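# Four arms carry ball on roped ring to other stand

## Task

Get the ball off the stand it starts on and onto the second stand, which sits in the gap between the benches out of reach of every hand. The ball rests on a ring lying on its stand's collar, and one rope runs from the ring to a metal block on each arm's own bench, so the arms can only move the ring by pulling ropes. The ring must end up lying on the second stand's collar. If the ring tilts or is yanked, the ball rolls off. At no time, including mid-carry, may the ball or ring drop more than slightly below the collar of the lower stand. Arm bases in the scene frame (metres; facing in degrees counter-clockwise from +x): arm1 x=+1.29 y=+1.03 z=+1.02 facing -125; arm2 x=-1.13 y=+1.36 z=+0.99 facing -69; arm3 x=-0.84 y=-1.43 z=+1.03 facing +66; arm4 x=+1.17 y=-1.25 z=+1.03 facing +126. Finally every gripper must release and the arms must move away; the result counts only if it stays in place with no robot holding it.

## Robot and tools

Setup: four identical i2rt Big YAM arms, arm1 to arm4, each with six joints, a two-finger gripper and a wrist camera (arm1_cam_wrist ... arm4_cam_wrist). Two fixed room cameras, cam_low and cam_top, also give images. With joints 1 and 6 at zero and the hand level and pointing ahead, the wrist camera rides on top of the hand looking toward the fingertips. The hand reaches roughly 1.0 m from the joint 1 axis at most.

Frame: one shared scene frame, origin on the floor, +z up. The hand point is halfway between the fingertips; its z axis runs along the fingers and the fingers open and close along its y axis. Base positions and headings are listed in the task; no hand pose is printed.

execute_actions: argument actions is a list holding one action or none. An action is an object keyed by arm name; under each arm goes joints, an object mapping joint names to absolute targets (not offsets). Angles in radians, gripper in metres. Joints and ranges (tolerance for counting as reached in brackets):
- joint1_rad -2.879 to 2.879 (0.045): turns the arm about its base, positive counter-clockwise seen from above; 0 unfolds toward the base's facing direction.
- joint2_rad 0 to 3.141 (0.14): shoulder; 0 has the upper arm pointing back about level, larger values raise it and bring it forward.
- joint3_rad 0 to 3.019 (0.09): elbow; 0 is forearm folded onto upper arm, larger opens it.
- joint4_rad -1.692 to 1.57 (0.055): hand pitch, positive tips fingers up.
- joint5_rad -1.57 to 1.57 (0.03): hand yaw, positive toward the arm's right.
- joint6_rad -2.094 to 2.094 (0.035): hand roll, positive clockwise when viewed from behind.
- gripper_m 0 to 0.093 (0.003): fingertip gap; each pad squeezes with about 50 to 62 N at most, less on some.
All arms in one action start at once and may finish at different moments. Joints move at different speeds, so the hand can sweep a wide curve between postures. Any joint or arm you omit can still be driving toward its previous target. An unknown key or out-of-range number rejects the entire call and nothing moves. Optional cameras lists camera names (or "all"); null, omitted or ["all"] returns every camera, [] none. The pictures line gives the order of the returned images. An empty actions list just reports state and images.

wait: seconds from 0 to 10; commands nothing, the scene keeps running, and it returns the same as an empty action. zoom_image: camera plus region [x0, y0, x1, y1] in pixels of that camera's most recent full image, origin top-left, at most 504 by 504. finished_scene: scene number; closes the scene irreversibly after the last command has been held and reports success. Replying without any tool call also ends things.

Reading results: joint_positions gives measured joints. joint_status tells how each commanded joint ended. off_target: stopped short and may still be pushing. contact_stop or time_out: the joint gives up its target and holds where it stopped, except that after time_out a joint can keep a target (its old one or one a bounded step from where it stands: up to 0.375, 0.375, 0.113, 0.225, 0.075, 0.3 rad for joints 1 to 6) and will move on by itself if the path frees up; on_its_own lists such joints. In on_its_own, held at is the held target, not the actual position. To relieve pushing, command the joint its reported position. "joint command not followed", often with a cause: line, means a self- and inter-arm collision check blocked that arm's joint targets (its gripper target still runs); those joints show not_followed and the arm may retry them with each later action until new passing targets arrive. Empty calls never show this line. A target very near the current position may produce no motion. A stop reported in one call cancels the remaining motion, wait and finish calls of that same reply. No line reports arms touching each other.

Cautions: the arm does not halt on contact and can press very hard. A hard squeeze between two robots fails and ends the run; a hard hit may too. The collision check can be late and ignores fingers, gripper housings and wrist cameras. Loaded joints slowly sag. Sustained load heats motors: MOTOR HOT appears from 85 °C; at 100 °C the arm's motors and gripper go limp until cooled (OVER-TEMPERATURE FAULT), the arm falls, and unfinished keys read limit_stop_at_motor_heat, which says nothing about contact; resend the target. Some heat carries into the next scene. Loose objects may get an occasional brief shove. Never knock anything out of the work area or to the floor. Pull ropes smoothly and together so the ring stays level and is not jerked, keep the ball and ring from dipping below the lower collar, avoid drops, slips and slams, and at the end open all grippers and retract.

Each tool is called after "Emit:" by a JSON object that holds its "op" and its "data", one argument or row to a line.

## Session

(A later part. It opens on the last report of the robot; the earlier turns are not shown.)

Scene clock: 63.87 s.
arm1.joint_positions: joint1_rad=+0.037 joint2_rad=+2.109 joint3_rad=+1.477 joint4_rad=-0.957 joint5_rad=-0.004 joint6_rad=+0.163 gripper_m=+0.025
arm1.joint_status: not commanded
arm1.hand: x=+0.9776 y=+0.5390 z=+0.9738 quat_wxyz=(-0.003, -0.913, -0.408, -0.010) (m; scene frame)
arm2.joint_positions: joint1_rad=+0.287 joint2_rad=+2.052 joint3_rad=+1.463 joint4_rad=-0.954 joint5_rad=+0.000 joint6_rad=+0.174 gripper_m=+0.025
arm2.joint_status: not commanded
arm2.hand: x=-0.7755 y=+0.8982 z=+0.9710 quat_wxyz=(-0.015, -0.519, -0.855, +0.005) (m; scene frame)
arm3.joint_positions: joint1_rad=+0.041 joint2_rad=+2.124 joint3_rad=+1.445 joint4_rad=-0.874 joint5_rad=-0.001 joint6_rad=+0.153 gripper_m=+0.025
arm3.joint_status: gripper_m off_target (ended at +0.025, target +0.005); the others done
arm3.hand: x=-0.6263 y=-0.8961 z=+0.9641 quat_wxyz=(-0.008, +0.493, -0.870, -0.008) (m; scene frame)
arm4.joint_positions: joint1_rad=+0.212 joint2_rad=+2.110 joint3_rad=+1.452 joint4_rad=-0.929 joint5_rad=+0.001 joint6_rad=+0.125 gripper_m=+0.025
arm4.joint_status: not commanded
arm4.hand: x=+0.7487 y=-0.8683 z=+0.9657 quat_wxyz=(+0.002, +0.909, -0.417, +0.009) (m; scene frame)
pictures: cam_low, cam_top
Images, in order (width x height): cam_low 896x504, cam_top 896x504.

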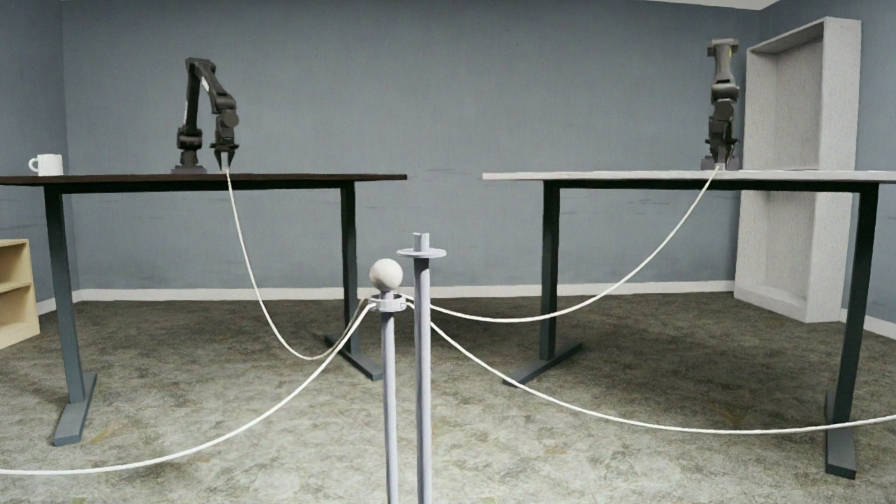

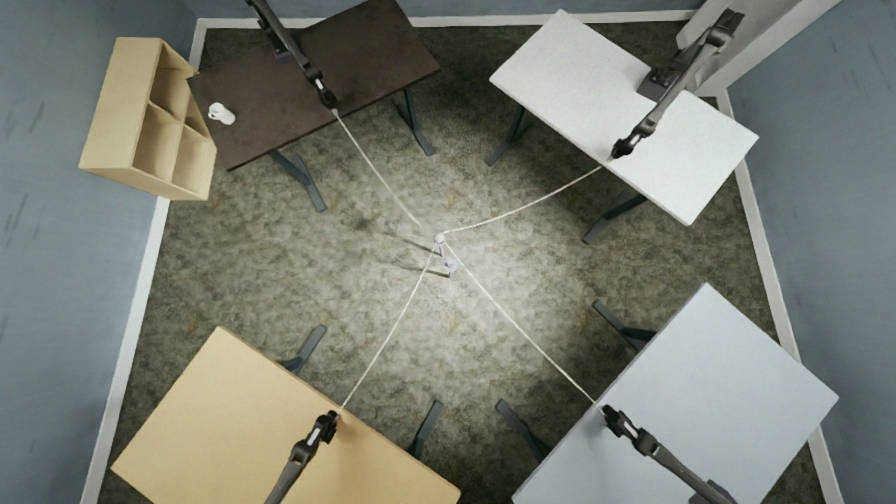

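Emit:
{"op": "execute_actions", "data": {
  "actions": [
    {"arm1":{"joints":{"joint3_rad":1.865}},"arm2":{"joints":{"joint2_rad":1.8}},"arm3":{"joints":{"joint3_rad":1.9}},"arm4":{"joints":{"joint3_rad":1.985}}}
  ],
  "cameras": []
}}

Emit:
{"op": "execute_actions", "data": {
  "actions": [
    {"arm1":{"joints":{"joint1_rad":-0.75,"joint2_rad":2.01,"joint4_rad":-1.615,"joint6_rad":0}},"arm2":{"joints":{"joint1_rad":0.005,"joint2_rad":1.66,"joint4_rad":-1.615,"joint6_rad":0}},"arm3":{"joints":{"joint1_rad":0.372,"joint2_rad":2.24,"joint3_rad":2.2,"joint4_rad":-1.615,"joint6_rad":0}},"arm4":{"joints":{"joint1_rad":-0.03,"joint2_rad":1.99,"joint4_rad":-1.615,"joint6_rad":0}}}
  ]
}}

Scene clock: 93.03 s.
arm1.joint_positions: joint1_rad=+0.037 joint2_rad=+2.103 joint3_rad=+1.834 joint4_rad=-0.951 joint5_rad=-0.004 joint6_rad=+0.163 gripper_m=+0.025
arm1.joint_status: all done
arm1.hand: x=+0.8973 y=+0.4163 z=+1.1151 quat_wxyz=(-0.104, -0.899, -0.401, +0.143) (m; scene frame)
arm2.joint_positions: joint1_rad=+0.287 joint2_rad=+1.793 joint3_rad=+1.438 joint4_rad=-0.954 joint5_rad=+0.000 joint6_rad=+0.174 gripper_m=+0.025
arm2.joint_status: all done
arm2.hand: x=-0.7688 y=+0.8893 z=+1.1087 quat_wxyz=(-0.123, -0.514, -0.847, +0.048) (m; scene frame)
arm3.joint_positions: joint1_rad=+0.041 joint2_rad=+2.120 joint3_rad=+1.867 joint4_rad=-0.867 joint5_rad=-0.001 joint6_rad=+0.153 gripper_m=+0.025
arm3.joint_status: all done
arm3.hand: x=-0.5608 y=-0.7356 z=+1.1349 quat_wxyz=(-0.177, +0.481, -0.847, -0.141) (m; scene frame)
arm4.joint_positions: joint1_rad=+0.212 joint2_rad=+2.116 joint3_rad=+1.938 joint4_rad=-0.923 joint5_rad=+0.001 joint6_rad=+0.125 gripper_m=+0.025
arm4.joint_status: all done
arm4.hand: x=+0.6073 y=-0.7400 z=+1.1560 quat_wxyz=(-0.070, +0.884, -0.406, -0.221) (m; scene frame)
pictures: none
No camera images: the call's "cameras" was empty. Leave "cameras" out to get every camera's image.

Scene clock: 95.03 s.
arm1.joint_positions: joint1_rad=-0.745 joint2_rad=+2.021 joint3_rad=+1.835 joint4_rad=-1.596 joint5_rad=+0.002 joint6_rad=+0.007 gripper_m=+0.025
arm1.joint_status: all done
arm1.hand: x=+0.7289 y=+0.9040 z=+1.1495 quat_wxyz=(+0.007, -0.988, -0.107, -0.108) (m; scene frame)
arm2.joint_positions: joint1_rad=+0.000 joint2_rad=+1.659 joint3_rad=+1.438 joint4_rad=-1.598 joint5_rad=+0.001 joint6_rad=+0.007 gripper_m=+0.025
arm2.joint_status: all done
arm2.hand: x=-0.9738 y=+0.9544 z=+1.1733 quat_wxyz=(+0.101, -0.565, -0.816, -0.069) (m; scene frame)
arm3.joint_positions: joint1_rad=+0.372 joint2_rad=+2.234 joint3_rad=+2.158 joint4_rad=-1.606 joint5_rad=+0.001 joint6_rad=+0.008 gripper_m=+0.025
arm3.joint_status: all done
arm3.hand: x=-0.8076 y=-0.7735 z=+1.1470 quat_wxyz=(+0.038, +0.683, -0.728, +0.037) (m; scene frame)
arm4.joint_positions: joint1_rad=-0.023 joint2_rad=+2.009 joint3_rad=+1.938 joint4_rad=-1.605 joint5_rad=+0.000 joint6_rad=+0.014 gripper_m=+0.025
arm4.joint_status: all done
arm4.hand: x=+0.8350 y=-0.7582 z=+1.1976 quat_wxyz=(+0.025, +0.880, -0.473, +0.047) (m; scene frame)
pictures: arm1_cam_wrist, arm2_cam_wrist, arm3_cam_wrist, arm4_cam_wrist, cam_low, cam_top
Images, in order (width x height): arm1_cam_wrist 896x504, arm2_cam_wrist 896x504, arm3_cam_wrist 896x504, arm4_cam_wrist 896x504, cam_low 896x504, cam_top 896x504.

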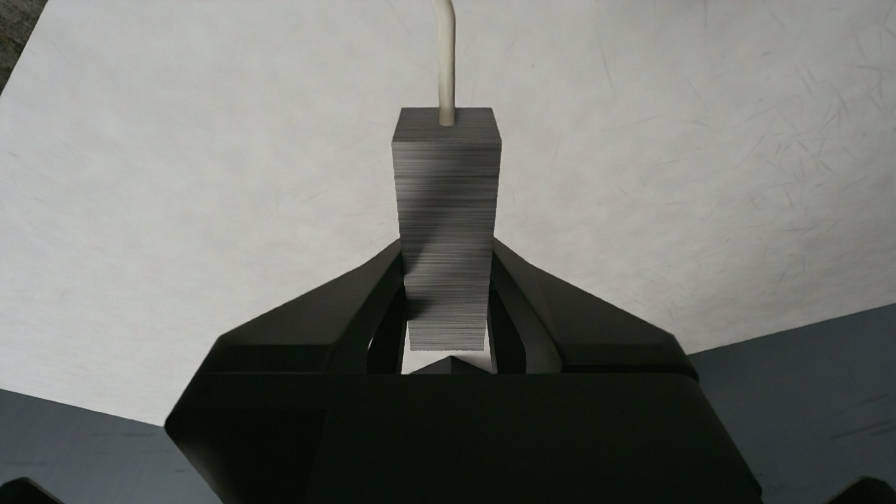

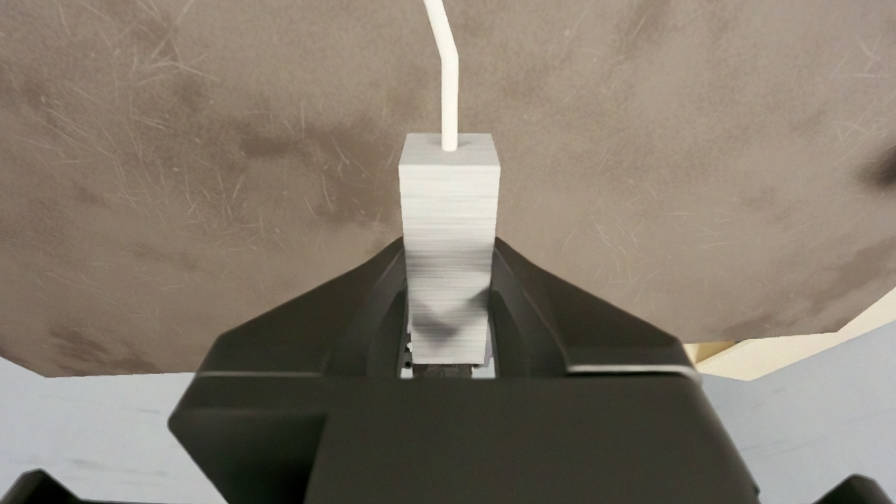

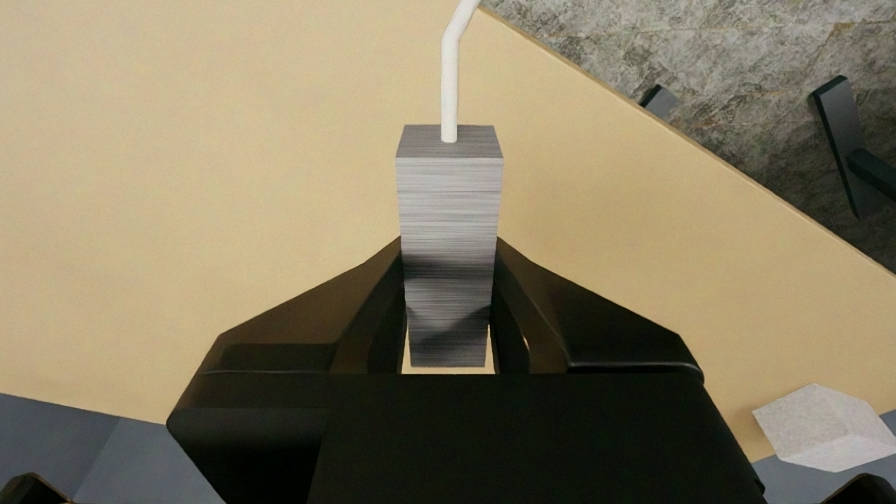

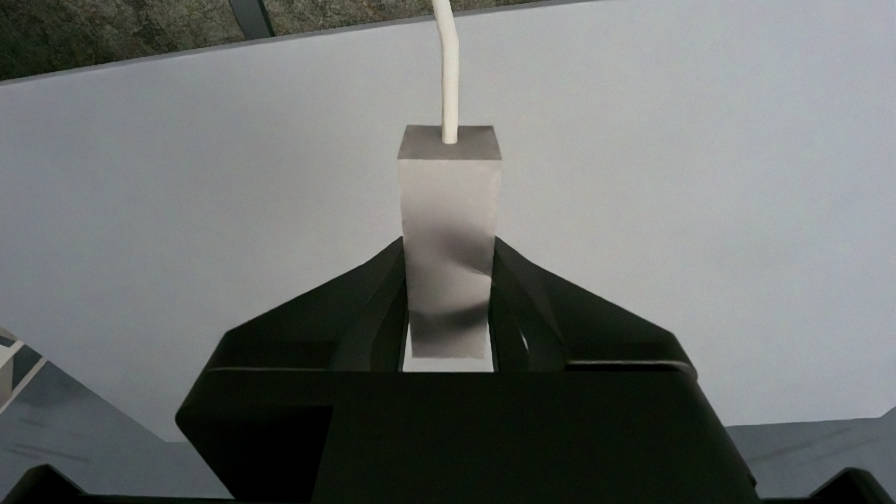

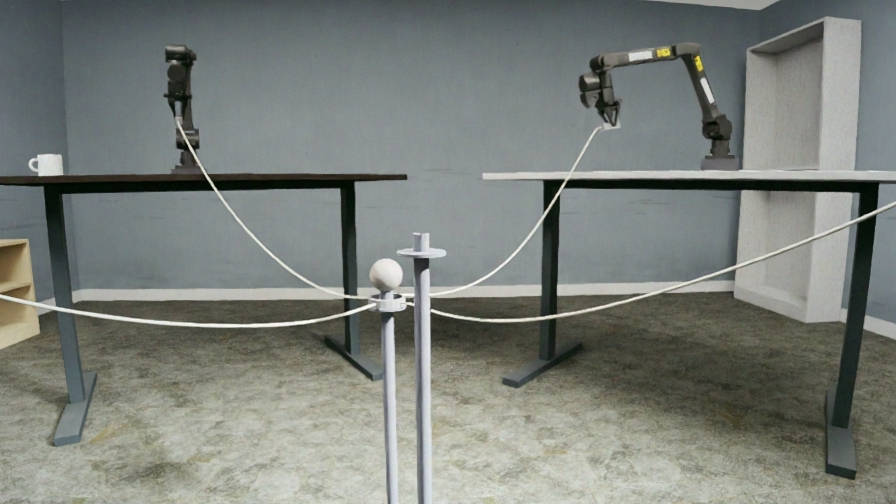

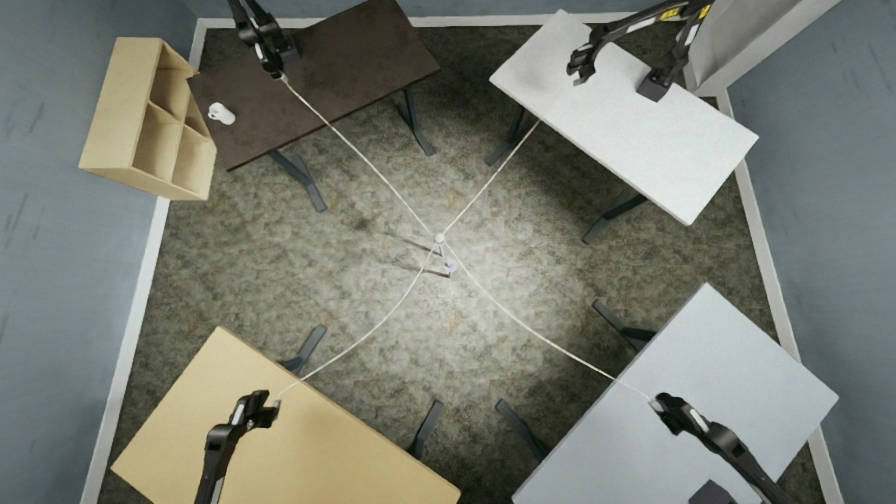

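Emit:
{"op": "execute_actions", "data": {
  "actions": [
    {"arm1":{"joints":{"joint2_rad":1.9}},"arm2":{"joints":{"joint2_rad":1.55}},"arm3":{"joints":{"joint2_rad":2.125}},"arm4":{"joints":{"joint2_rad":1.90}}}
  ],
  "cameras": []
}}

Emit:
{"op": "execute_actions", "data": {
  "actions": [],
  "cameras": ["cam_low","cam_top"]
}}

Scene clock: 105.83 s.
arm1.joint_positions: joint1_rad=-0.745 joint2_rad=+1.893 joint3_rad=+1.835 joint4_rad=-1.598 joint5_rad=+0.002 joint6_rad=+0.007 gripper_m=+0.025
arm1.joint_status: all done
arm1.hand: x=+0.7334 y=+0.9059 z=+1.2199 quat_wxyz=(+0.000, -0.993, -0.107, -0.046) (m; scene frame)
arm2.joint_positions: joint1_rad=+0.000 joint2_rad=+1.549 joint3_rad=+1.438 joint4_rad=-1.602 joint5_rad=+0.001 joint6_rad=+0.007 gripper_m=+0.025
arm2.joint_status: all done
arm2.hand: x=-0.9772 y=+0.9629 z=+1.2186 quat_wxyz=(+0.057, -0.567, -0.820, -0.039) (m; scene frame)
arm3.joint_positions: joint1_rad=+0.372 joint2_rad=+2.126 joint3_rad=+2.160 joint4_rad=-1.607 joint5_rad=+0.001 joint6_rad=+0.008 gripper_m=+0.025
arm3.joint_status: all done
arm3.hand: x=-0.8078 y=-0.7755 z=+1.2170 quat_wxyz=(-0.002, +0.684, -0.729, -0.001) (m; scene frame)
arm4.joint_positions: joint1_rad=-0.023 joint2_rad=+1.917 joint3_rad=+1.938 joint4_rad=-1.606 joint5_rad=+0.000 joint6_rad=+0.014 gripper_m=+0.025
arm4.joint_status: all done
arm4.hand: x=+0.8386 y=-0.7635 z=+1.2502 quat_wxyz=(+0.004, +0.881, -0.473, +0.007) (m; scene frame)
pictures: none
No camera images: the call's "cameras" was empty. Leave "cameras" out to get every camera's image.

Scene clock: 105.83 s.
arm1.joint_positions: joint1_rad=-0.745 joint2_rad=+1.893 joint3_rad=+1.835 joint4_rad=-1.598 joint5_rad=+0.002 joint6_rad=+0.007 gripper_m=+0.025
arm1.joint_status: all done
arm1.hand: x=+0.7334 y=+0.9059 z=+1.2199 quat_wxyz=(+0.000, -0.993, -0.107, -0.046) (m; scene frame)
arm2.joint_positions: joint1_rad=+0.000 joint2_rad=+1.549 joint3_rad=+1.438 joint4_rad=-1.602 joint5_rad=+0.001 joint6_rad=+0.007 gripper_m=+0.025
arm2.joint_status: all done
arm2.hand: x=-0.9772 y=+0.9629 z=+1.2186 quat_wxyz=(+0.057, -0.567, -0.820, -0.039) (m; scene frame)
arm3.joint_positions: joint1_rad=+0.372 joint2_rad=+2.126 joint3_rad=+2.160 joint4_rad=-1.607 joint5_rad=+0.001 joint6_rad=+0.008 gripper_m=+0.025
arm3.joint_status: all done
arm3.hand: x=-0.8078 y=-0.7755 z=+1.2170 quat_wxyz=(-0.002, +0.684, -0.729, -0.001) (m; scene frame)
arm4.joint_positions: joint1_rad=-0.023 joint2_rad=+1.917 joint3_rad=+1.938 joint4_rad=-1.606 joint5_rad=+0.000 joint6_rad=+0.014 gripper_m=+0.025
arm4.joint_status: all done
arm4.hand: x=+0.8386 y=-0.7635 z=+1.2502 quat_wxyz=(+0.004, +0.881, -0.473, +0.007) (m; scene frame)
pictures: cam_low, cam_top
Images, in order (width x height): cam_low 896x504, cam_top 896x504.

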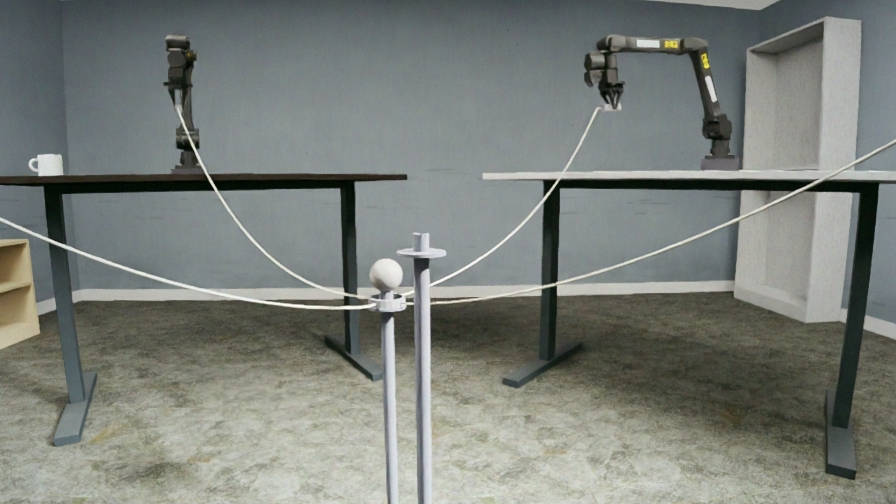

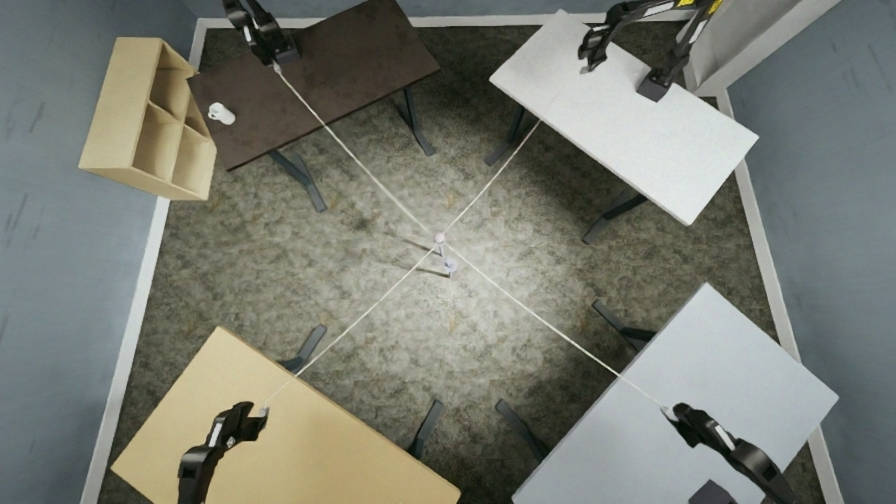

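Emit:
{"op": "zoom_image", "data": {
  "camera": "cam_low",
  "region": [150, 80, 650, 330]
}}

Region (150, 80, 650, 330) of cam_low's 896x504 image, scaled by 1.008, with more detail than that image has.

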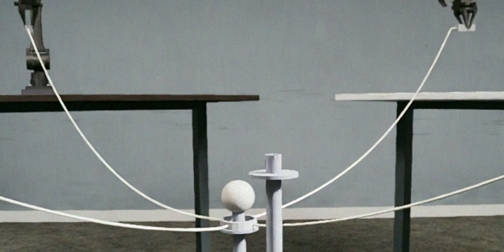

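Emit:
{"op": "execute_actions", "data": {
  "actions": [
    {"arm1":{"joints":{"joint1_rad":-0.785}},"arm2":{"joints":{"joint2_rad":1.47}},"arm3":{"joints":{"joint1_rad":0.402}},"arm4":{"joints":{"joint2_rad":1.868}}}
  ],
  "cameras": []
}}

Scene clock: 123.60 s.
arm1.joint_positions: joint1_rad=-0.787 joint2_rad=+1.893 joint3_rad=+1.835 joint4_rad=-1.598 joint5_rad=+0.002 joint6_rad=+0.006 gripper_m=+0.025
arm1.joint_status: all done
arm1.hand: x=+0.7287 y=+0.9292 z=+1.2196 quat_wxyz=(+0.000, -0.995, -0.086, -0.046) (m; scene frame)
arm2.joint_positions: joint1_rad=+0.000 joint2_rad=+1.477 joint3_rad=+1.438 joint4_rad=-1.602 joint5_rad=+0.001 joint6_rad=+0.006 gripper_m=+0.025
arm2.joint_status: all done
arm2.hand: x=-0.9800 y=+0.9703 z=+1.2471 quat_wxyz=(+0.028, -0.568, -0.822, -0.019) (m; scene frame)
arm3.joint_positions: joint1_rad=+0.403 joint2_rad=+2.126 joint3_rad=+2.160 joint4_rad=-1.607 joint5_rad=+0.001 joint6_rad=+0.008 gripper_m=+0.025
arm3.joint_status: all done
arm3.hand: x=-0.8282 y=-0.7747 z=+1.2170 quat_wxyz=(-0.002, +0.696, -0.718, +0.000) (m; scene frame)
arm4.joint_positions: joint1_rad=-0.023 joint2_rad=+1.910 joint3_rad=+1.938 joint4_rad=-1.606 joint5_rad=+0.000 joint6_rad=+0.014 gripper_m=+0.025
arm4.joint_status: all done
arm4.hand: x=+0.8390 y=-0.7641 z=+1.2543 quat_wxyz=(+0.002, +0.881, -0.473, +0.004) (m; scene frame)
pictures: none
No camera images: the call's "cameras" was empty. Leave "cameras" out to get every camera's image.

Emit:
{"op": "execute_actions", "data": {
  "actions": [],
  "cameras": ["cam_low"]
}}

Scene clock: 129.13 s.
arm1.joint_positions: joint1_rad=-0.787 joint2_rad=+1.893 joint3_rad=+1.835 joint4_rad=-1.598 joint5_rad=+0.002 joint6_rad=+0.006 gripper_m=+0.025
arm1.joint_status: all done
arm1.hand: x=+0.7287 y=+0.9292 z=+1.2196 quat_wxyz=(+0.000, -0.995, -0.086, -0.046) (m; scene frame)
arm2.joint_positions: joint1_rad=+0.000 joint2_rad=+1.477 joint3_rad=+1.438 joint4_rad=-1.602 joint5_rad=+0.001 joint6_rad=+0.006 gripper_m=+0.025
arm2.joint_status: all done
arm2.hand: x=-0.9800 y=+0.9703 z=+1.2471 quat_wxyz=(+0.028, -0.568, -0.822, -0.019) (m; scene frame)
arm3.joint_positions: joint1_rad=+0.403 joint2_rad=+2.126 joint3_rad=+2.160 joint4_rad=-1.607 joint5_rad=+0.001 joint6_rad=+0.008 gripper_m=+0.025
arm3.joint_status: all done
arm3.hand: x=-0.8282 y=-0.7747 z=+1.2170 quat_wxyz=(-0.002, +0.696, -0.718, +0.000) (m; scene frame)
arm4.joint_positions: joint1_rad=-0.023 joint2_rad=+1.910 joint3_rad=+1.938 joint4_rad=-1.606 joint5_rad=+0.000 joint6_rad=+0.014 gripper_m=+0.025
arm4.joint_status: all done
arm4.hand: x=+0.8390 y=-0.7641 z=+1.2543 quat_wxyz=(+0.002, +0.881, -0.473, +0.004) (m; scene frame)
pictures: cam_low
Images, in order (width x height): cam_low 896x504.

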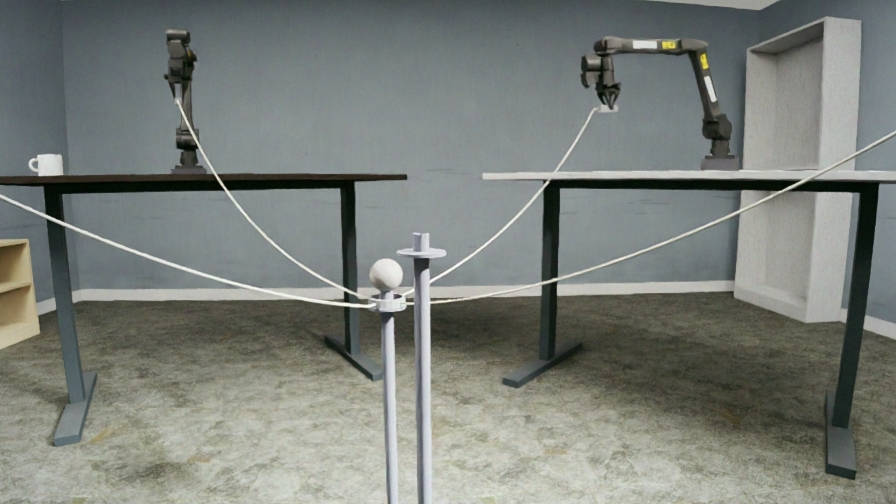

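Emit:
{"op": "execute_actions", "data": {
  "actions": [
    {"arm1":{"joints":{"joint1_rad":-0.815}},"arm2":{"joints":{"joint2_rad":1.408}},"arm3":{"joints":{"joint1_rad":0.418}},"arm4":{"joints":{"joint2_rad":1.84}}}
  ],
  "cameras": []
}}

Scene clock: 137.10 s.
arm1.joint_positions: joint1_rad=-0.812 joint2_rad=+1.893 joint3_rad=+1.835 joint4_rad=-1.598 joint5_rad=+0.002 joint6_rad=+0.006 gripper_m=+0.025
arm1.joint_status: all done
arm1.hand: x=+0.7263 y=+0.9432 z=+1.2194 quat_wxyz=(-0.001, -0.996, -0.074, -0.046) (m; scene frame)
arm2.joint_positions: joint1_rad=+0.000 joint2_rad=+1.418 joint3_rad=+1.438 joint4_rad=-1.602 joint5_rad=+0.001 joint6_rad=+0.006 gripper_m=+0.025
arm2.joint_status: all done
arm2.hand: x=-0.9830 y=+0.9778 z=+1.2705 quat_wxyz=(+0.003, -0.569, -0.823, -0.002) (m; scene frame)
arm3.joint_positions: joint1_rad=+0.412 joint2_rad=+2.126 joint3_rad=+2.160 joint4_rad=-1.607 joint5_rad=+0.001 joint6_rad=+0.008 gripper_m=+0.025
arm3.joint_status: all done
arm3.hand: x=-0.8345 y=-0.7746 z=+1.2170 quat_wxyz=(-0.002, +0.699, -0.715, +0.000) (m; scene frame)
arm4.joint_positions: joint1_rad=-0.023 joint2_rad=+1.873 joint3_rad=+1.938 joint4_rad=-1.606 joint5_rad=+0.000 joint6_rad=+0.014 gripper_m=+0.025
arm4.joint_status: all done
arm4.hand: x=+0.8413 y=-0.7674 z=+1.2751 quat_wxyz=(-0.006, +0.881, -0.473, -0.012) (m; scene frame)
pictures: none
No camera images: the call's "cameras" was empty. Leave "cameras" out to get every camera's image.

Emit:
{"op": "execute_actions", "data": {
  "actions": [],
  "cameras": ["cam_low","cam_top"]
}}

Emit:
{"op": "zoom_image", "data": {
  "camera": "cam_low",
  "region": [320, 220, 460, 340]
}}

Scene clock: 147.60 s.
arm1.joint_positions: joint1_rad=-0.812 joint2_rad=+1.893 joint3_rad=+1.835 joint4_rad=-1.598 joint5_rad=+0.002 joint6_rad=+0.006 gripper_m=+0.025
arm1.joint_status: all done
arm1.hand: x=+0.7263 y=+0.9432 z=+1.2194 quat_wxyz=(-0.001, -0.996, -0.074, -0.046) (m; scene frame)
arm2.joint_positions: joint1_rad=+0.000 joint2_rad=+1.418 joint3_rad=+1.438 joint4_rad=-1.602 joint5_rad=+0.001 joint6_rad=+0.006 gripper_m=+0.025
arm2.joint_status: all done
arm2.hand: x=-0.9830 y=+0.9778 z=+1.2705 quat_wxyz=(+0.003, -0.569, -0.823, -0.002) (m; scene frame)
arm3.joint_positions: joint1_rad=+0.412 joint2_rad=+2.126 joint3_rad=+2.160 joint4_rad=-1.607 joint5_rad=+0.001 joint6_rad=+0.008 gripper_m=+0.025
arm3.joint_status: all done
arm3.hand: x=-0.8345 y=-0.7746 z=+1.2170 quat_wxyz=(-0.002, +0.699, -0.715, +0.000) (m; scene frame)
arm4.joint_positions: joint1_rad=-0.023 joint2_rad=+1.873 joint3_rad=+1.938 joint4_rad=-1.606 joint5_rad=+0.000 joint6_rad=+0.014 gripper_m=+0.025
arm4.joint_status: all done
arm4.hand: x=+0.8413 y=-0.7674 z=+1.2751 quat_wxyz=(-0.006, +0.881, -0.473, -0.012) (m; scene frame)
pictures: cam_low, cam_top
Images, in order (width x height): cam_low 896x504, cam_top 896x504.

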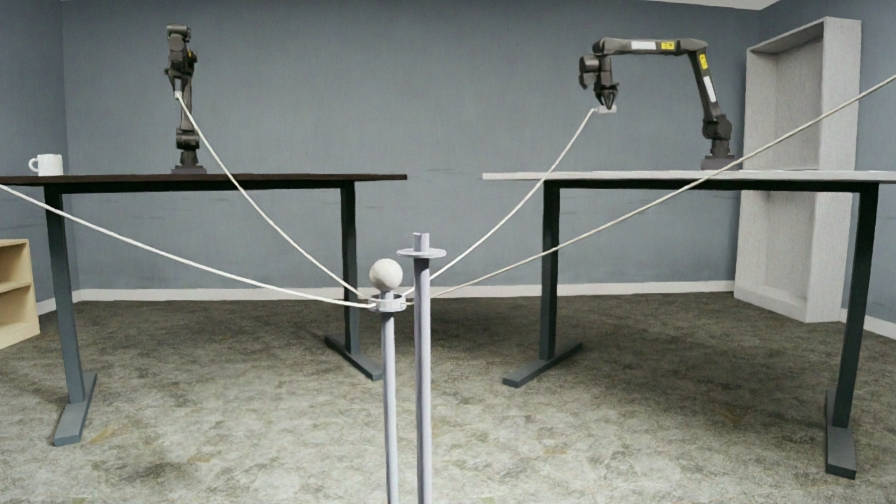

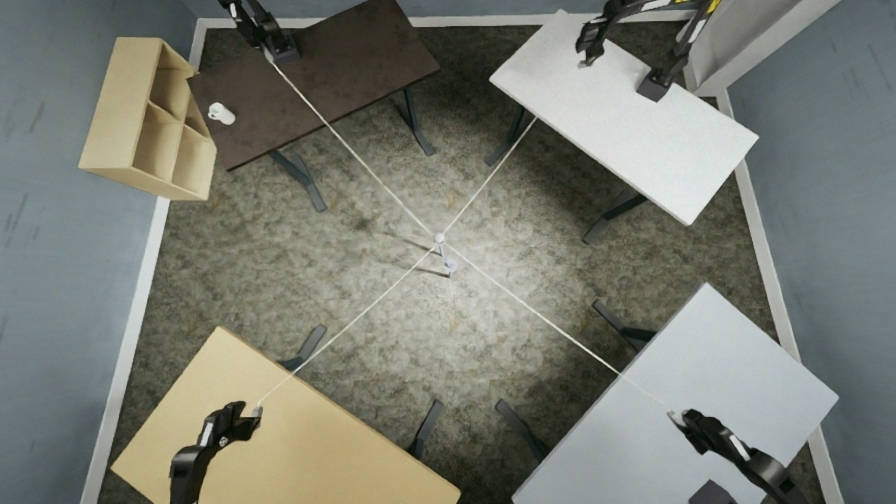

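Region (320, 220, 460, 340) of cam_low's 896x504 image, scaled by 3.600, with more detail than that image has; it fills the top 432 rows of this view, and the rest is white.

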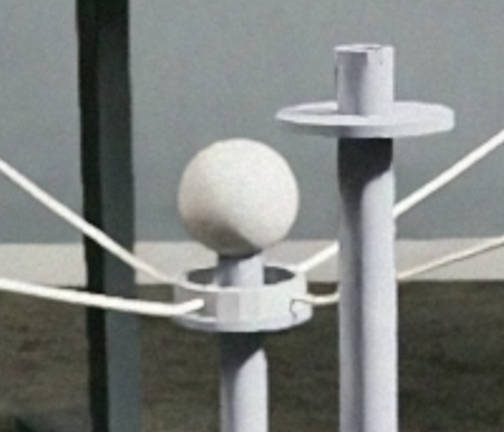

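Emit:
{"op": "execute_actions", "data": {
  "actions": [
    {"arm1":{"joints":{"joint2_rad":1.823}},"arm2":{"joints":{"joint2_rad":1.342}},"arm3":{"joints":{"joint2_rad":2.06}},"arm4":{"joints":{"joint2_rad":1.803}}}
  ],
  "cameras": ["cam_low"]
}}

Emit:
{"op": "zoom_image", "data": {
  "camera": "cam_low",
  "region": [320, 220, 460, 340]
}}

Scene clock: 157.07 s.
arm1.joint_positions: joint1_rad=-0.812 joint2_rad=+1.834 joint3_rad=+1.835 joint4_rad=-1.598 joint5_rad=+0.001 joint6_rad=+0.004 gripper_m=+0.025
arm1.joint_status: all done
arm1.hand: x=+0.7312 y=+0.9439 z=+1.2513 quat_wxyz=(-0.004, -0.997, -0.075, -0.017) (m; scene frame)
arm2.joint_positions: joint1_rad=+0.000 joint2_rad=+1.357 joint3_rad=+1.438 joint4_rad=-1.602 joint5_rad=-0.002 joint6_rad=+0.004 gripper_m=+0.025
arm2.joint_status: all done
arm2.hand: x=-0.9860 y=+0.9870 z=+1.2937 quat_wxyz=(-0.022, -0.567, -0.823, +0.014) (m; scene frame)
arm3.joint_positions: joint1_rad=+0.412 joint2_rad=+2.082 joint3_rad=+2.160 joint4_rad=-1.607 joint5_rad=+0.002 joint6_rad=+0.008 gripper_m=+0.025
arm3.joint_status: all done
arm3.hand: x=-0.8346 y=-0.7777 z=+1.2449 quat_wxyz=(-0.018, +0.699, -0.715, -0.016) (m; scene frame)
arm4.joint_positions: joint1_rad=-0.023 joint2_rad=+1.843 joint3_rad=+1.938 joint4_rad=-1.606 joint5_rad=+0.000 joint6_rad=+0.013 gripper_m=+0.025
arm4.joint_status: all done
arm4.hand: x=+0.8434 y=-0.7705 z=+1.2919 quat_wxyz=(-0.013, +0.881, -0.473, -0.025) (m; scene frame)
pictures: cam_low
Images, in order (width x height): cam_low 896x504.

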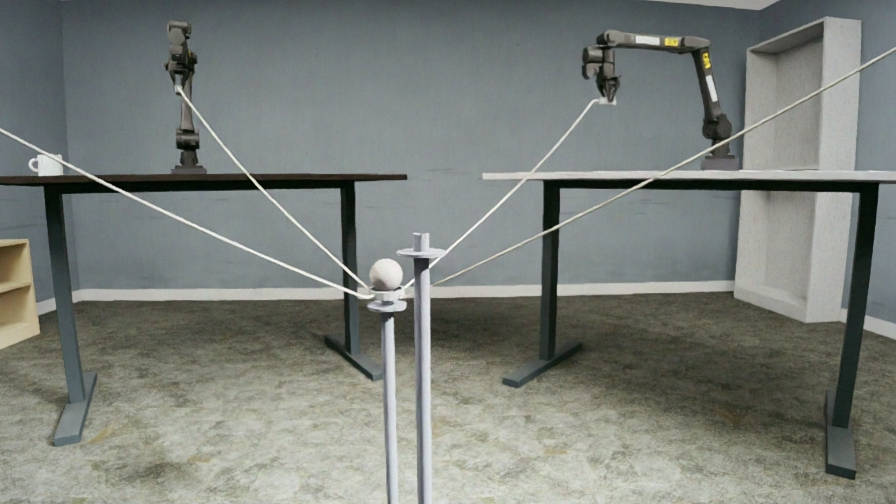

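Region (320, 220, 460, 340) of cam_low's 896x504 image, scaled by 3.600, with more detail than that image has; it fills the top 432 rows of this view, and the rest is white.

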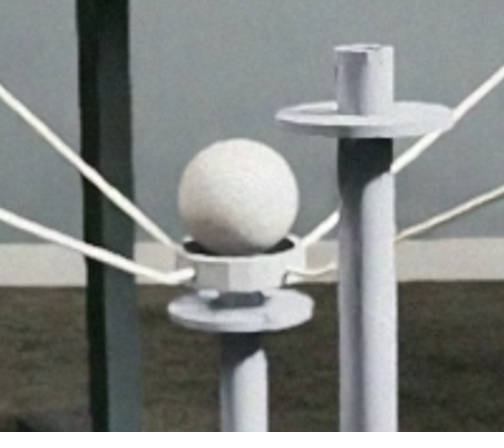

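Emit:
{"op": "execute_actions", "data": {
  "actions": [
    {"arm1":{"joints":{"joint2_rad":1.765}},"arm2":{"joints":{"joint2_rad":1.283}},"arm3":{"joints":{"joint2_rad":1.995}},"arm4":{"joints":{"joint2_rad":1.75}}}
  ],
  "cameras": ["cam_low","cam_top"]
}}

Emit:
{"op": "zoom_image", "data": {
  "camera": "cam_low",
  "region": [320, 200, 460, 320]
}}

Scene clock: 170.63 s.
arm1.joint_positions: joint1_rad=-0.812 joint2_rad=+1.778 joint3_rad=+1.835 joint4_rad=-1.598 joint5_rad=-0.001 joint6_rad=+0.000 gripper_m=+0.025
arm1.joint_status: all done
arm1.hand: x=+0.7374 y=+0.9448 z=+1.2810 quat_wxyz=(-0.007, -0.997, -0.077, +0.011) (m; scene frame)
arm2.joint_positions: joint1_rad=+0.000 joint2_rad=+1.301 joint3_rad=+1.438 joint4_rad=-1.602 joint5_rad=-0.002 joint6_rad=+0.003 gripper_m=+0.025
arm2.joint_status: all done
arm2.hand: x=-0.9897 y=+0.9965 z=+1.3147 quat_wxyz=(-0.046, -0.566, -0.822, +0.029) (m; scene frame)
arm3.joint_positions: joint1_rad=+0.412 joint2_rad=+2.011 joint3_rad=+2.160 joint4_rad=-1.607 joint5_rad=+0.004 joint6_rad=+0.008 gripper_m=+0.025
arm3.joint_status: all done
arm3.hand: x=-0.8345 y=-0.7852 z=+1.2895 quat_wxyz=(-0.043, +0.698, -0.714, -0.040) (m; scene frame)
arm4.joint_positions: joint1_rad=-0.023 joint2_rad=+1.784 joint3_rad=+1.938 joint4_rad=-1.606 joint5_rad=+0.000 joint6_rad=+0.012 gripper_m=+0.025
arm4.joint_status: all done
arm4.hand: x=+0.8485 y=-0.7780 z=+1.3251 quat_wxyz=(-0.027, +0.880, -0.472, -0.052) (m; scene frame)
pictures: cam_low, cam_top
Images, in order (width x height): cam_low 896x504, cam_top 896x504.

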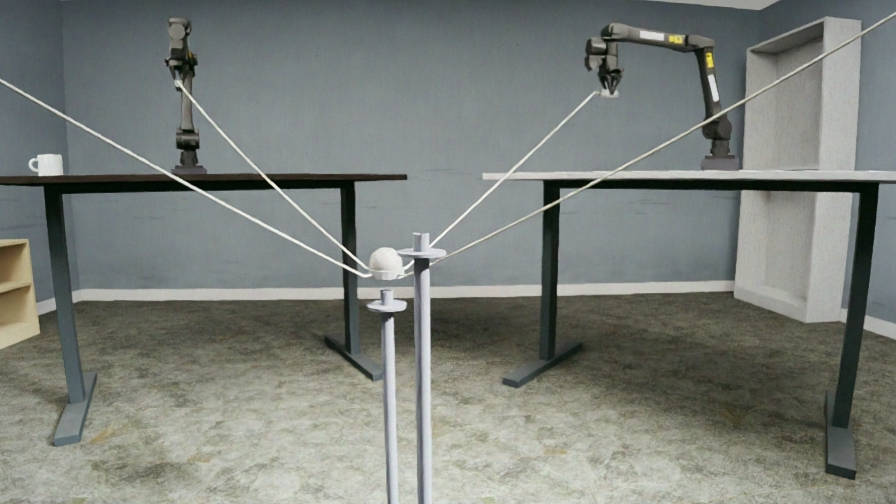

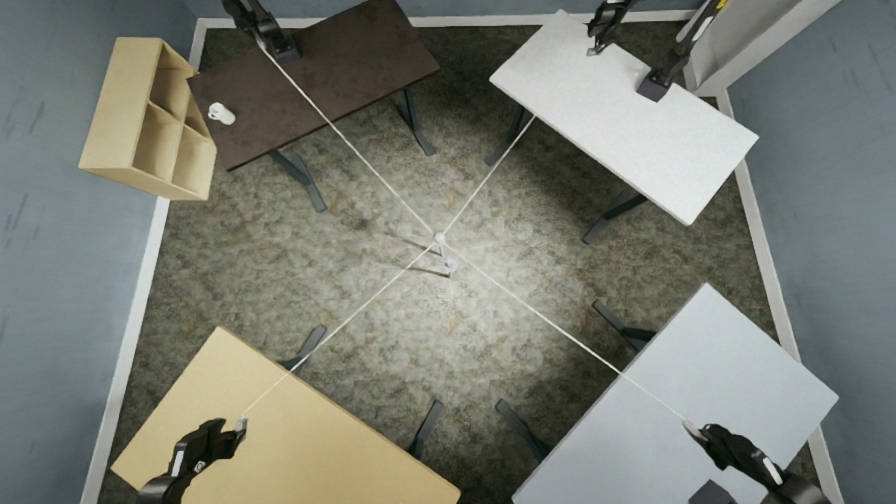

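Region (320, 200, 460, 320) of cam_low's 896x504 image, scaled by 3.600, with more detail than that image has; it fills the top 432 rows of this view, and the rest is white.

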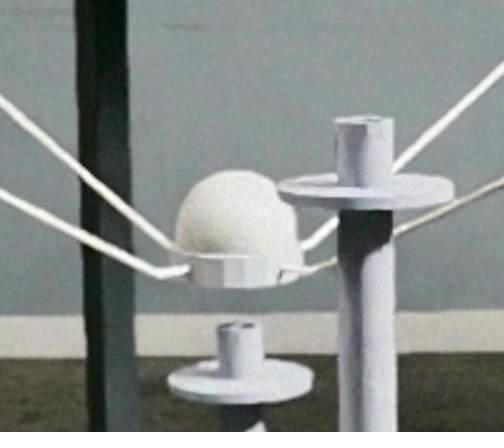

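Emit:
{"op": "execute_actions", "data": {
  "actions": [
    {"arm1":{"joints":{"joint1_rad":-0.757,"joint2_rad":1.68,"joint3_rad":1.93}},"arm2":{"joints":{"joint1_rad":0.025,"joint2_rad":1.301,"joint3_rad":1.665}},"arm3":{"joints":{"joint1_rad":0.393,"joint2_rad":1.863,"joint3_rad":2.135}},"arm4":{"joints":{"joint1_rad":-0.004,"joint2_rad":1.623}}}
  ],
  "cameras": ["cam_low","cam_top"]
}}

Emit:
{"op": "zoom_image", "data": {
  "camera": "cam_low",
  "region": [320, 170, 460, 290]
}}

Scene clock: 202.00 s.
arm1.joint_positions: joint1_rad=-0.747 joint2_rad=+1.680 joint3_rad=+1.890 joint4_rad=-1.598 joint5_rad=-0.001 joint6_rad=-0.001 gripper_m=+0.025
arm1.joint_status: all done
arm1.hand: x=+0.7494 y=+0.9114 z=+1.3562 quat_wxyz=(-0.016, -0.990, -0.109, +0.087) (m; scene frame)
arm2.joint_positions: joint1_rad=+0.020 joint2_rad=+1.315 joint3_rad=+1.614 joint4_rad=-1.602 joint5_rad=-0.003 joint6_rad=+0.002 gripper_m=+0.025
arm2.joint_status: all done
arm2.hand: x=-0.9709 y=+0.9707 z=+1.3828 quat_wxyz=(-0.113, -0.554, -0.822, +0.074) (m; scene frame)
arm3.joint_positions: joint1_rad=+0.391 joint2_rad=+1.859 joint3_rad=+2.125 joint4_rad=-1.608 joint5_rad=+0.003 joint6_rad=+0.008 gripper_m=+0.025
arm3.joint_status: all done
arm3.hand: x=-0.8216 y=-0.8171 z=+1.3679 quat_wxyz=(-0.085, +0.686, -0.718, -0.080) (m; scene frame)
arm4.joint_positions: joint1_rad=-0.005 joint2_rad=+1.633 joint3_rad=+1.938 joint4_rad=-1.606 joint5_rad=+0.000 joint6_rad=+0.012 gripper_m=+0.025
arm4.joint_status: all done
arm4.hand: x=+0.8584 y=-0.8098 z=+1.4064 quat_wxyz=(-0.061, +0.878, -0.460, -0.119) (m; scene frame)
pictures: cam_low, cam_top
Images, in order (width x height): cam_low 896x504, cam_top 896x504.

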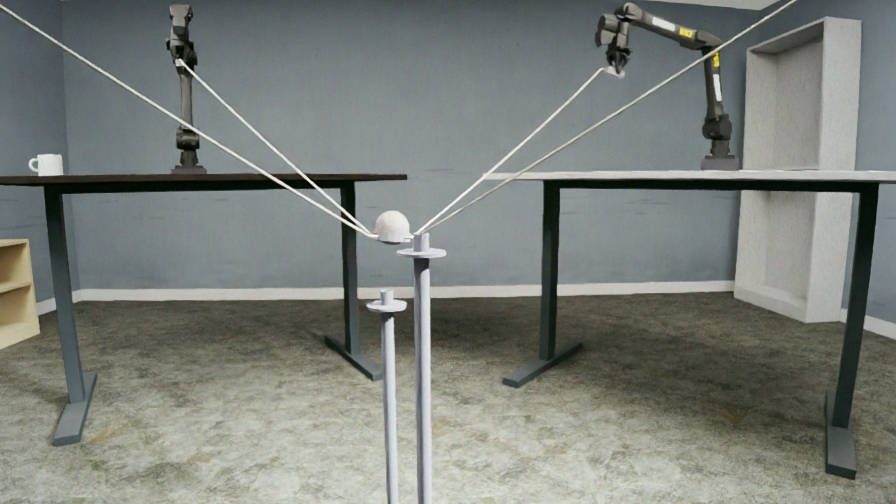

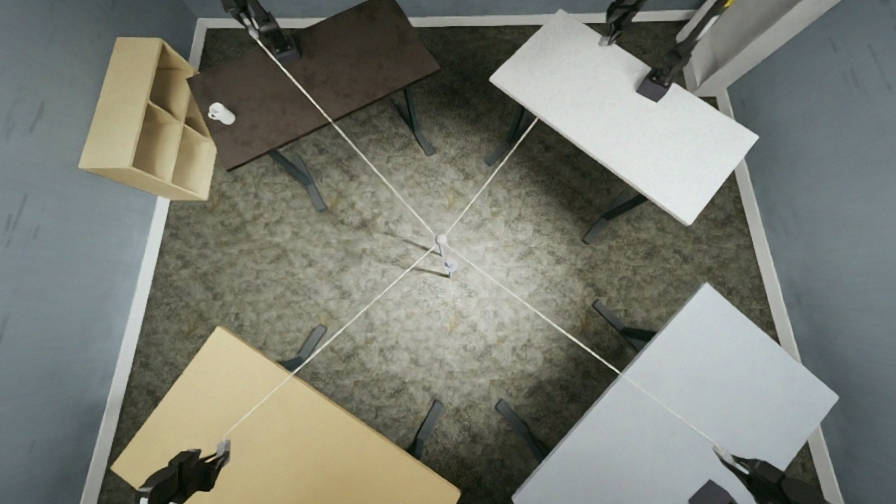

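Region (320, 170, 460, 290) of cam_low's 896x504 image, scaled by 3.600, with more detail than that image has; it fills the top 432 rows of this view, and the rest is white.

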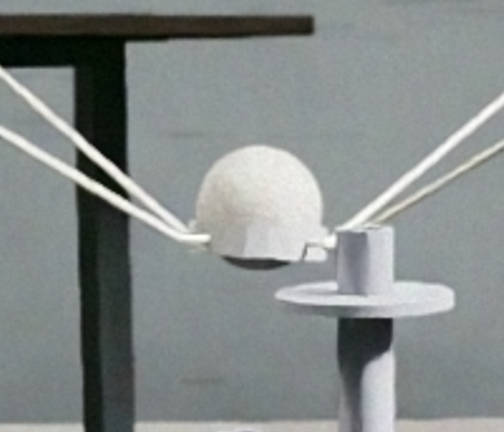

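Emit:
{"op": "execute_actions", "data": {
  "actions": [],
  "cameras": ["cam_low"]
}}

Emit:
{"op": "zoom_image", "data": {
  "camera": "cam_low",
  "region": [320, 170, 460, 290]
}}

Scene clock: 204.47 s.
arm1.joint_positions: joint1_rad=-0.747 joint2_rad=+1.680 joint3_rad=+1.890 joint4_rad=-1.598 joint5_rad=-0.001 joint6_rad=-0.001 gripper_m=+0.025
arm1.joint_status: all done
arm1.hand: x=+0.7494 y=+0.9114 z=+1.3562 quat_wxyz=(-0.016, -0.990, -0.109, +0.087) (m; scene frame)
arm2.joint_positions: joint1_rad=+0.020 joint2_rad=+1.315 joint3_rad=+1.614 joint4_rad=-1.602 joint5_rad=-0.003 joint6_rad=+0.002 gripper_m=+0.025
arm2.joint_status: all done
arm2.hand: x=-0.9709 y=+0.9707 z=+1.3828 quat_wxyz=(-0.113, -0.554, -0.822, +0.074) (m; scene frame)
arm3.joint_positions: joint1_rad=+0.391 joint2_rad=+1.859 joint3_rad=+2.125 joint4_rad=-1.608 joint5_rad=+0.003 joint6_rad=+0.008 gripper_m=+0.025
arm3.joint_status: all done
arm3.hand: x=-0.8216 y=-0.8171 z=+1.3679 quat_wxyz=(-0.085, +0.686, -0.718, -0.080) (m; scene frame)
arm4.joint_positions: joint1_rad=-0.005 joint2_rad=+1.633 joint3_rad=+1.938 joint4_rad=-1.606 joint5_rad=+0.000 joint6_rad=+0.012 gripper_m=+0.025
arm4.joint_status: all done
arm4.hand: x=+0.8584 y=-0.8098 z=+1.4064 quat_wxyz=(-0.061, +0.878, -0.460, -0.119) (m; scene frame)
pictures: cam_low
Images, in order (width x height): cam_low 896x504.

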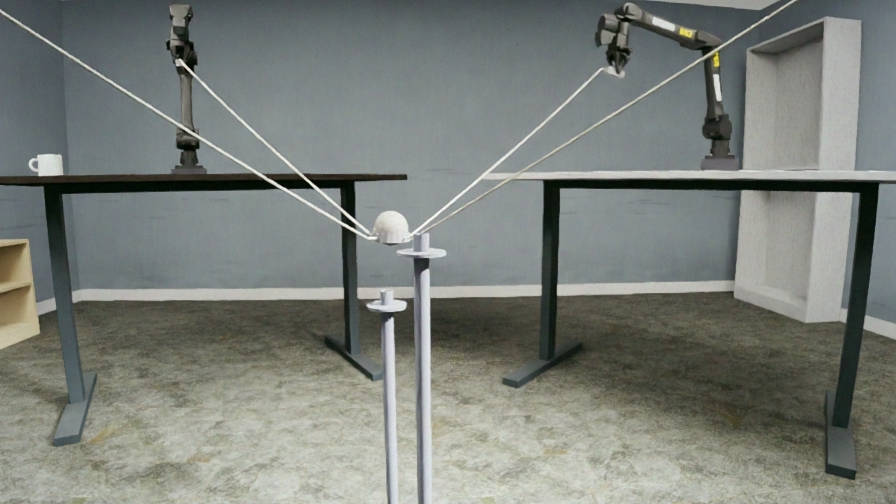

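Region (320, 170, 460, 290) of cam_low's 896x504 image, scaled by 3.600, with more detail than that image has; it fills the top 432 rows of this view, and the rest is white.

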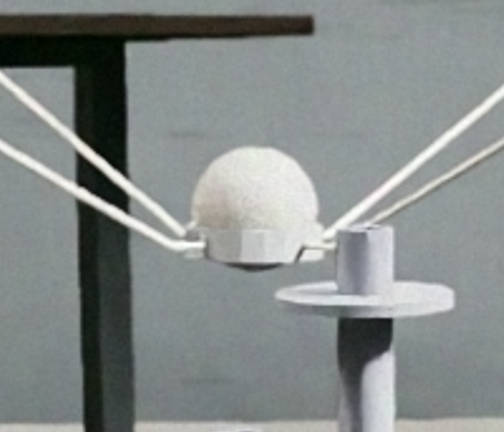

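Emit:
{"op": "execute_actions", "data": {
  "actions": [
    {"arm1":{"joints":{"joint1_rad":-0.676,"joint2_rad":1.61,"joint3_rad":2.007}},"arm2":{"joints":{"joint1_rad":-0.006,"joint2_rad":1.415,"joint3_rad":1.94}},"arm3":{"joints":{"joint1_rad":0.362,"joint2_rad":1.702,"joint3_rad":2.072}},"arm4":{"joints":{"joint1_rad":0.017,"joint2_rad":1.467,"joint3_rad":1.915}}}
  ],
  "cameras": ["cam_low","cam_top"]
}}

Emit:
{"op": "zoom_image", "data": {
  "camera": "cam_low",
  "region": [340, 150, 480, 270]
}}

Scene clock: 233.93 s.
arm1.joint_positions: joint1_rad=-0.666 joint2_rad=+1.620 joint3_rad=+1.959 joint4_rad=-1.599 joint5_rad=-0.002 joint6_rad=-0.001 gripper_m=+0.025
arm1.joint_status: all done
arm1.hand: x=+0.7650 y=+0.8708 z=+1.4175 quat_wxyz=(-0.030, -0.977, -0.147, +0.150) (m; scene frame)
arm2.joint_positions: joint1_rad=+0.009 joint2_rad=+1.439 joint3_rad=+1.878 joint4_rad=-1.604 joint5_rad=-0.003 joint6_rad=+0.001 gripper_m=+0.025
arm2.joint_status: all done
arm2.hand: x=-0.9529 y=+0.9132 z=+1.4454 quat_wxyz=(-0.169, -0.551, -0.809, +0.113) (m; scene frame)
arm3.joint_positions: joint1_rad=+0.354 joint2_rad=+1.698 joint3_rad=+2.059 joint4_rad=-1.608 joint5_rad=+0.003 joint6_rad=+0.008 gripper_m=+0.025
arm3.joint_status: all done
arm3.hand: x=-0.8025 y=-0.8647 z=+1.4320 quat_wxyz=(-0.121, +0.669, -0.725, -0.111) (m; scene frame)
arm4.joint_positions: joint1_rad=+0.015 joint2_rad=+1.473 joint3_rad=+1.904 joint4_rad=-1.608 joint5_rad=+0.000 joint6_rad=+0.012 gripper_m=+0.025
arm4.joint_status: all done
arm4.hand: x=+0.8787 y=-0.8554 z=+1.4714 quat_wxyz=(-0.087, +0.873, -0.447, -0.175) (m; scene frame)
pictures: cam_low, cam_top
Images, in order (width x height): cam_low 896x504, cam_top 896x504.

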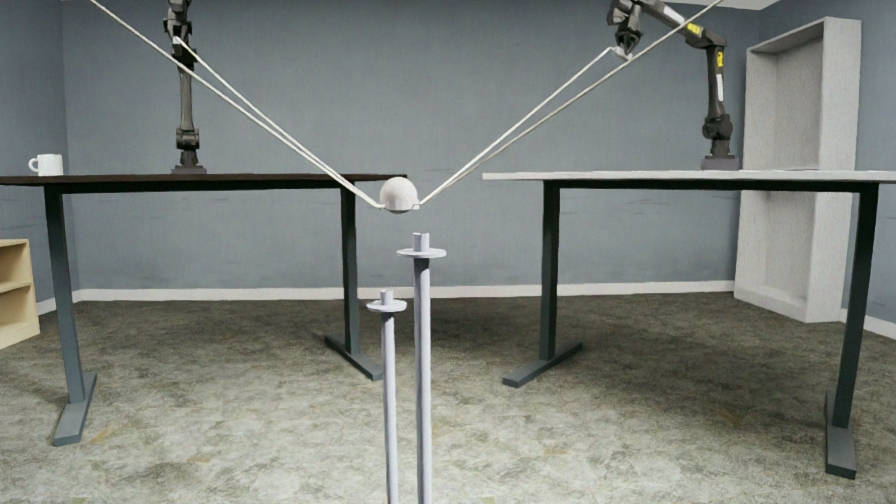

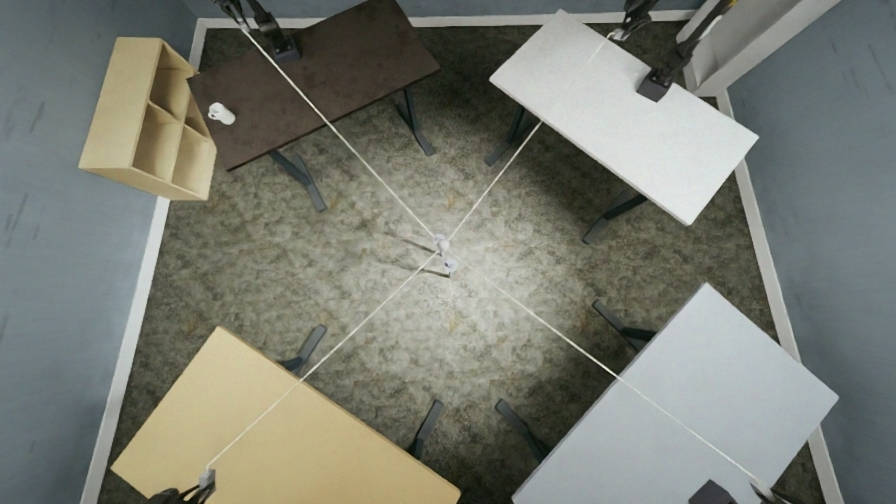

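Region (340, 150, 480, 270) of cam_low's 896x504 image, scaled by 3.600, with more detail than that image has; it fills the top 432 rows of this view, and the rest is white.

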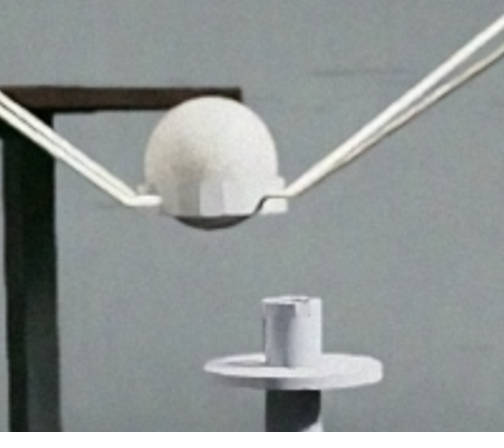

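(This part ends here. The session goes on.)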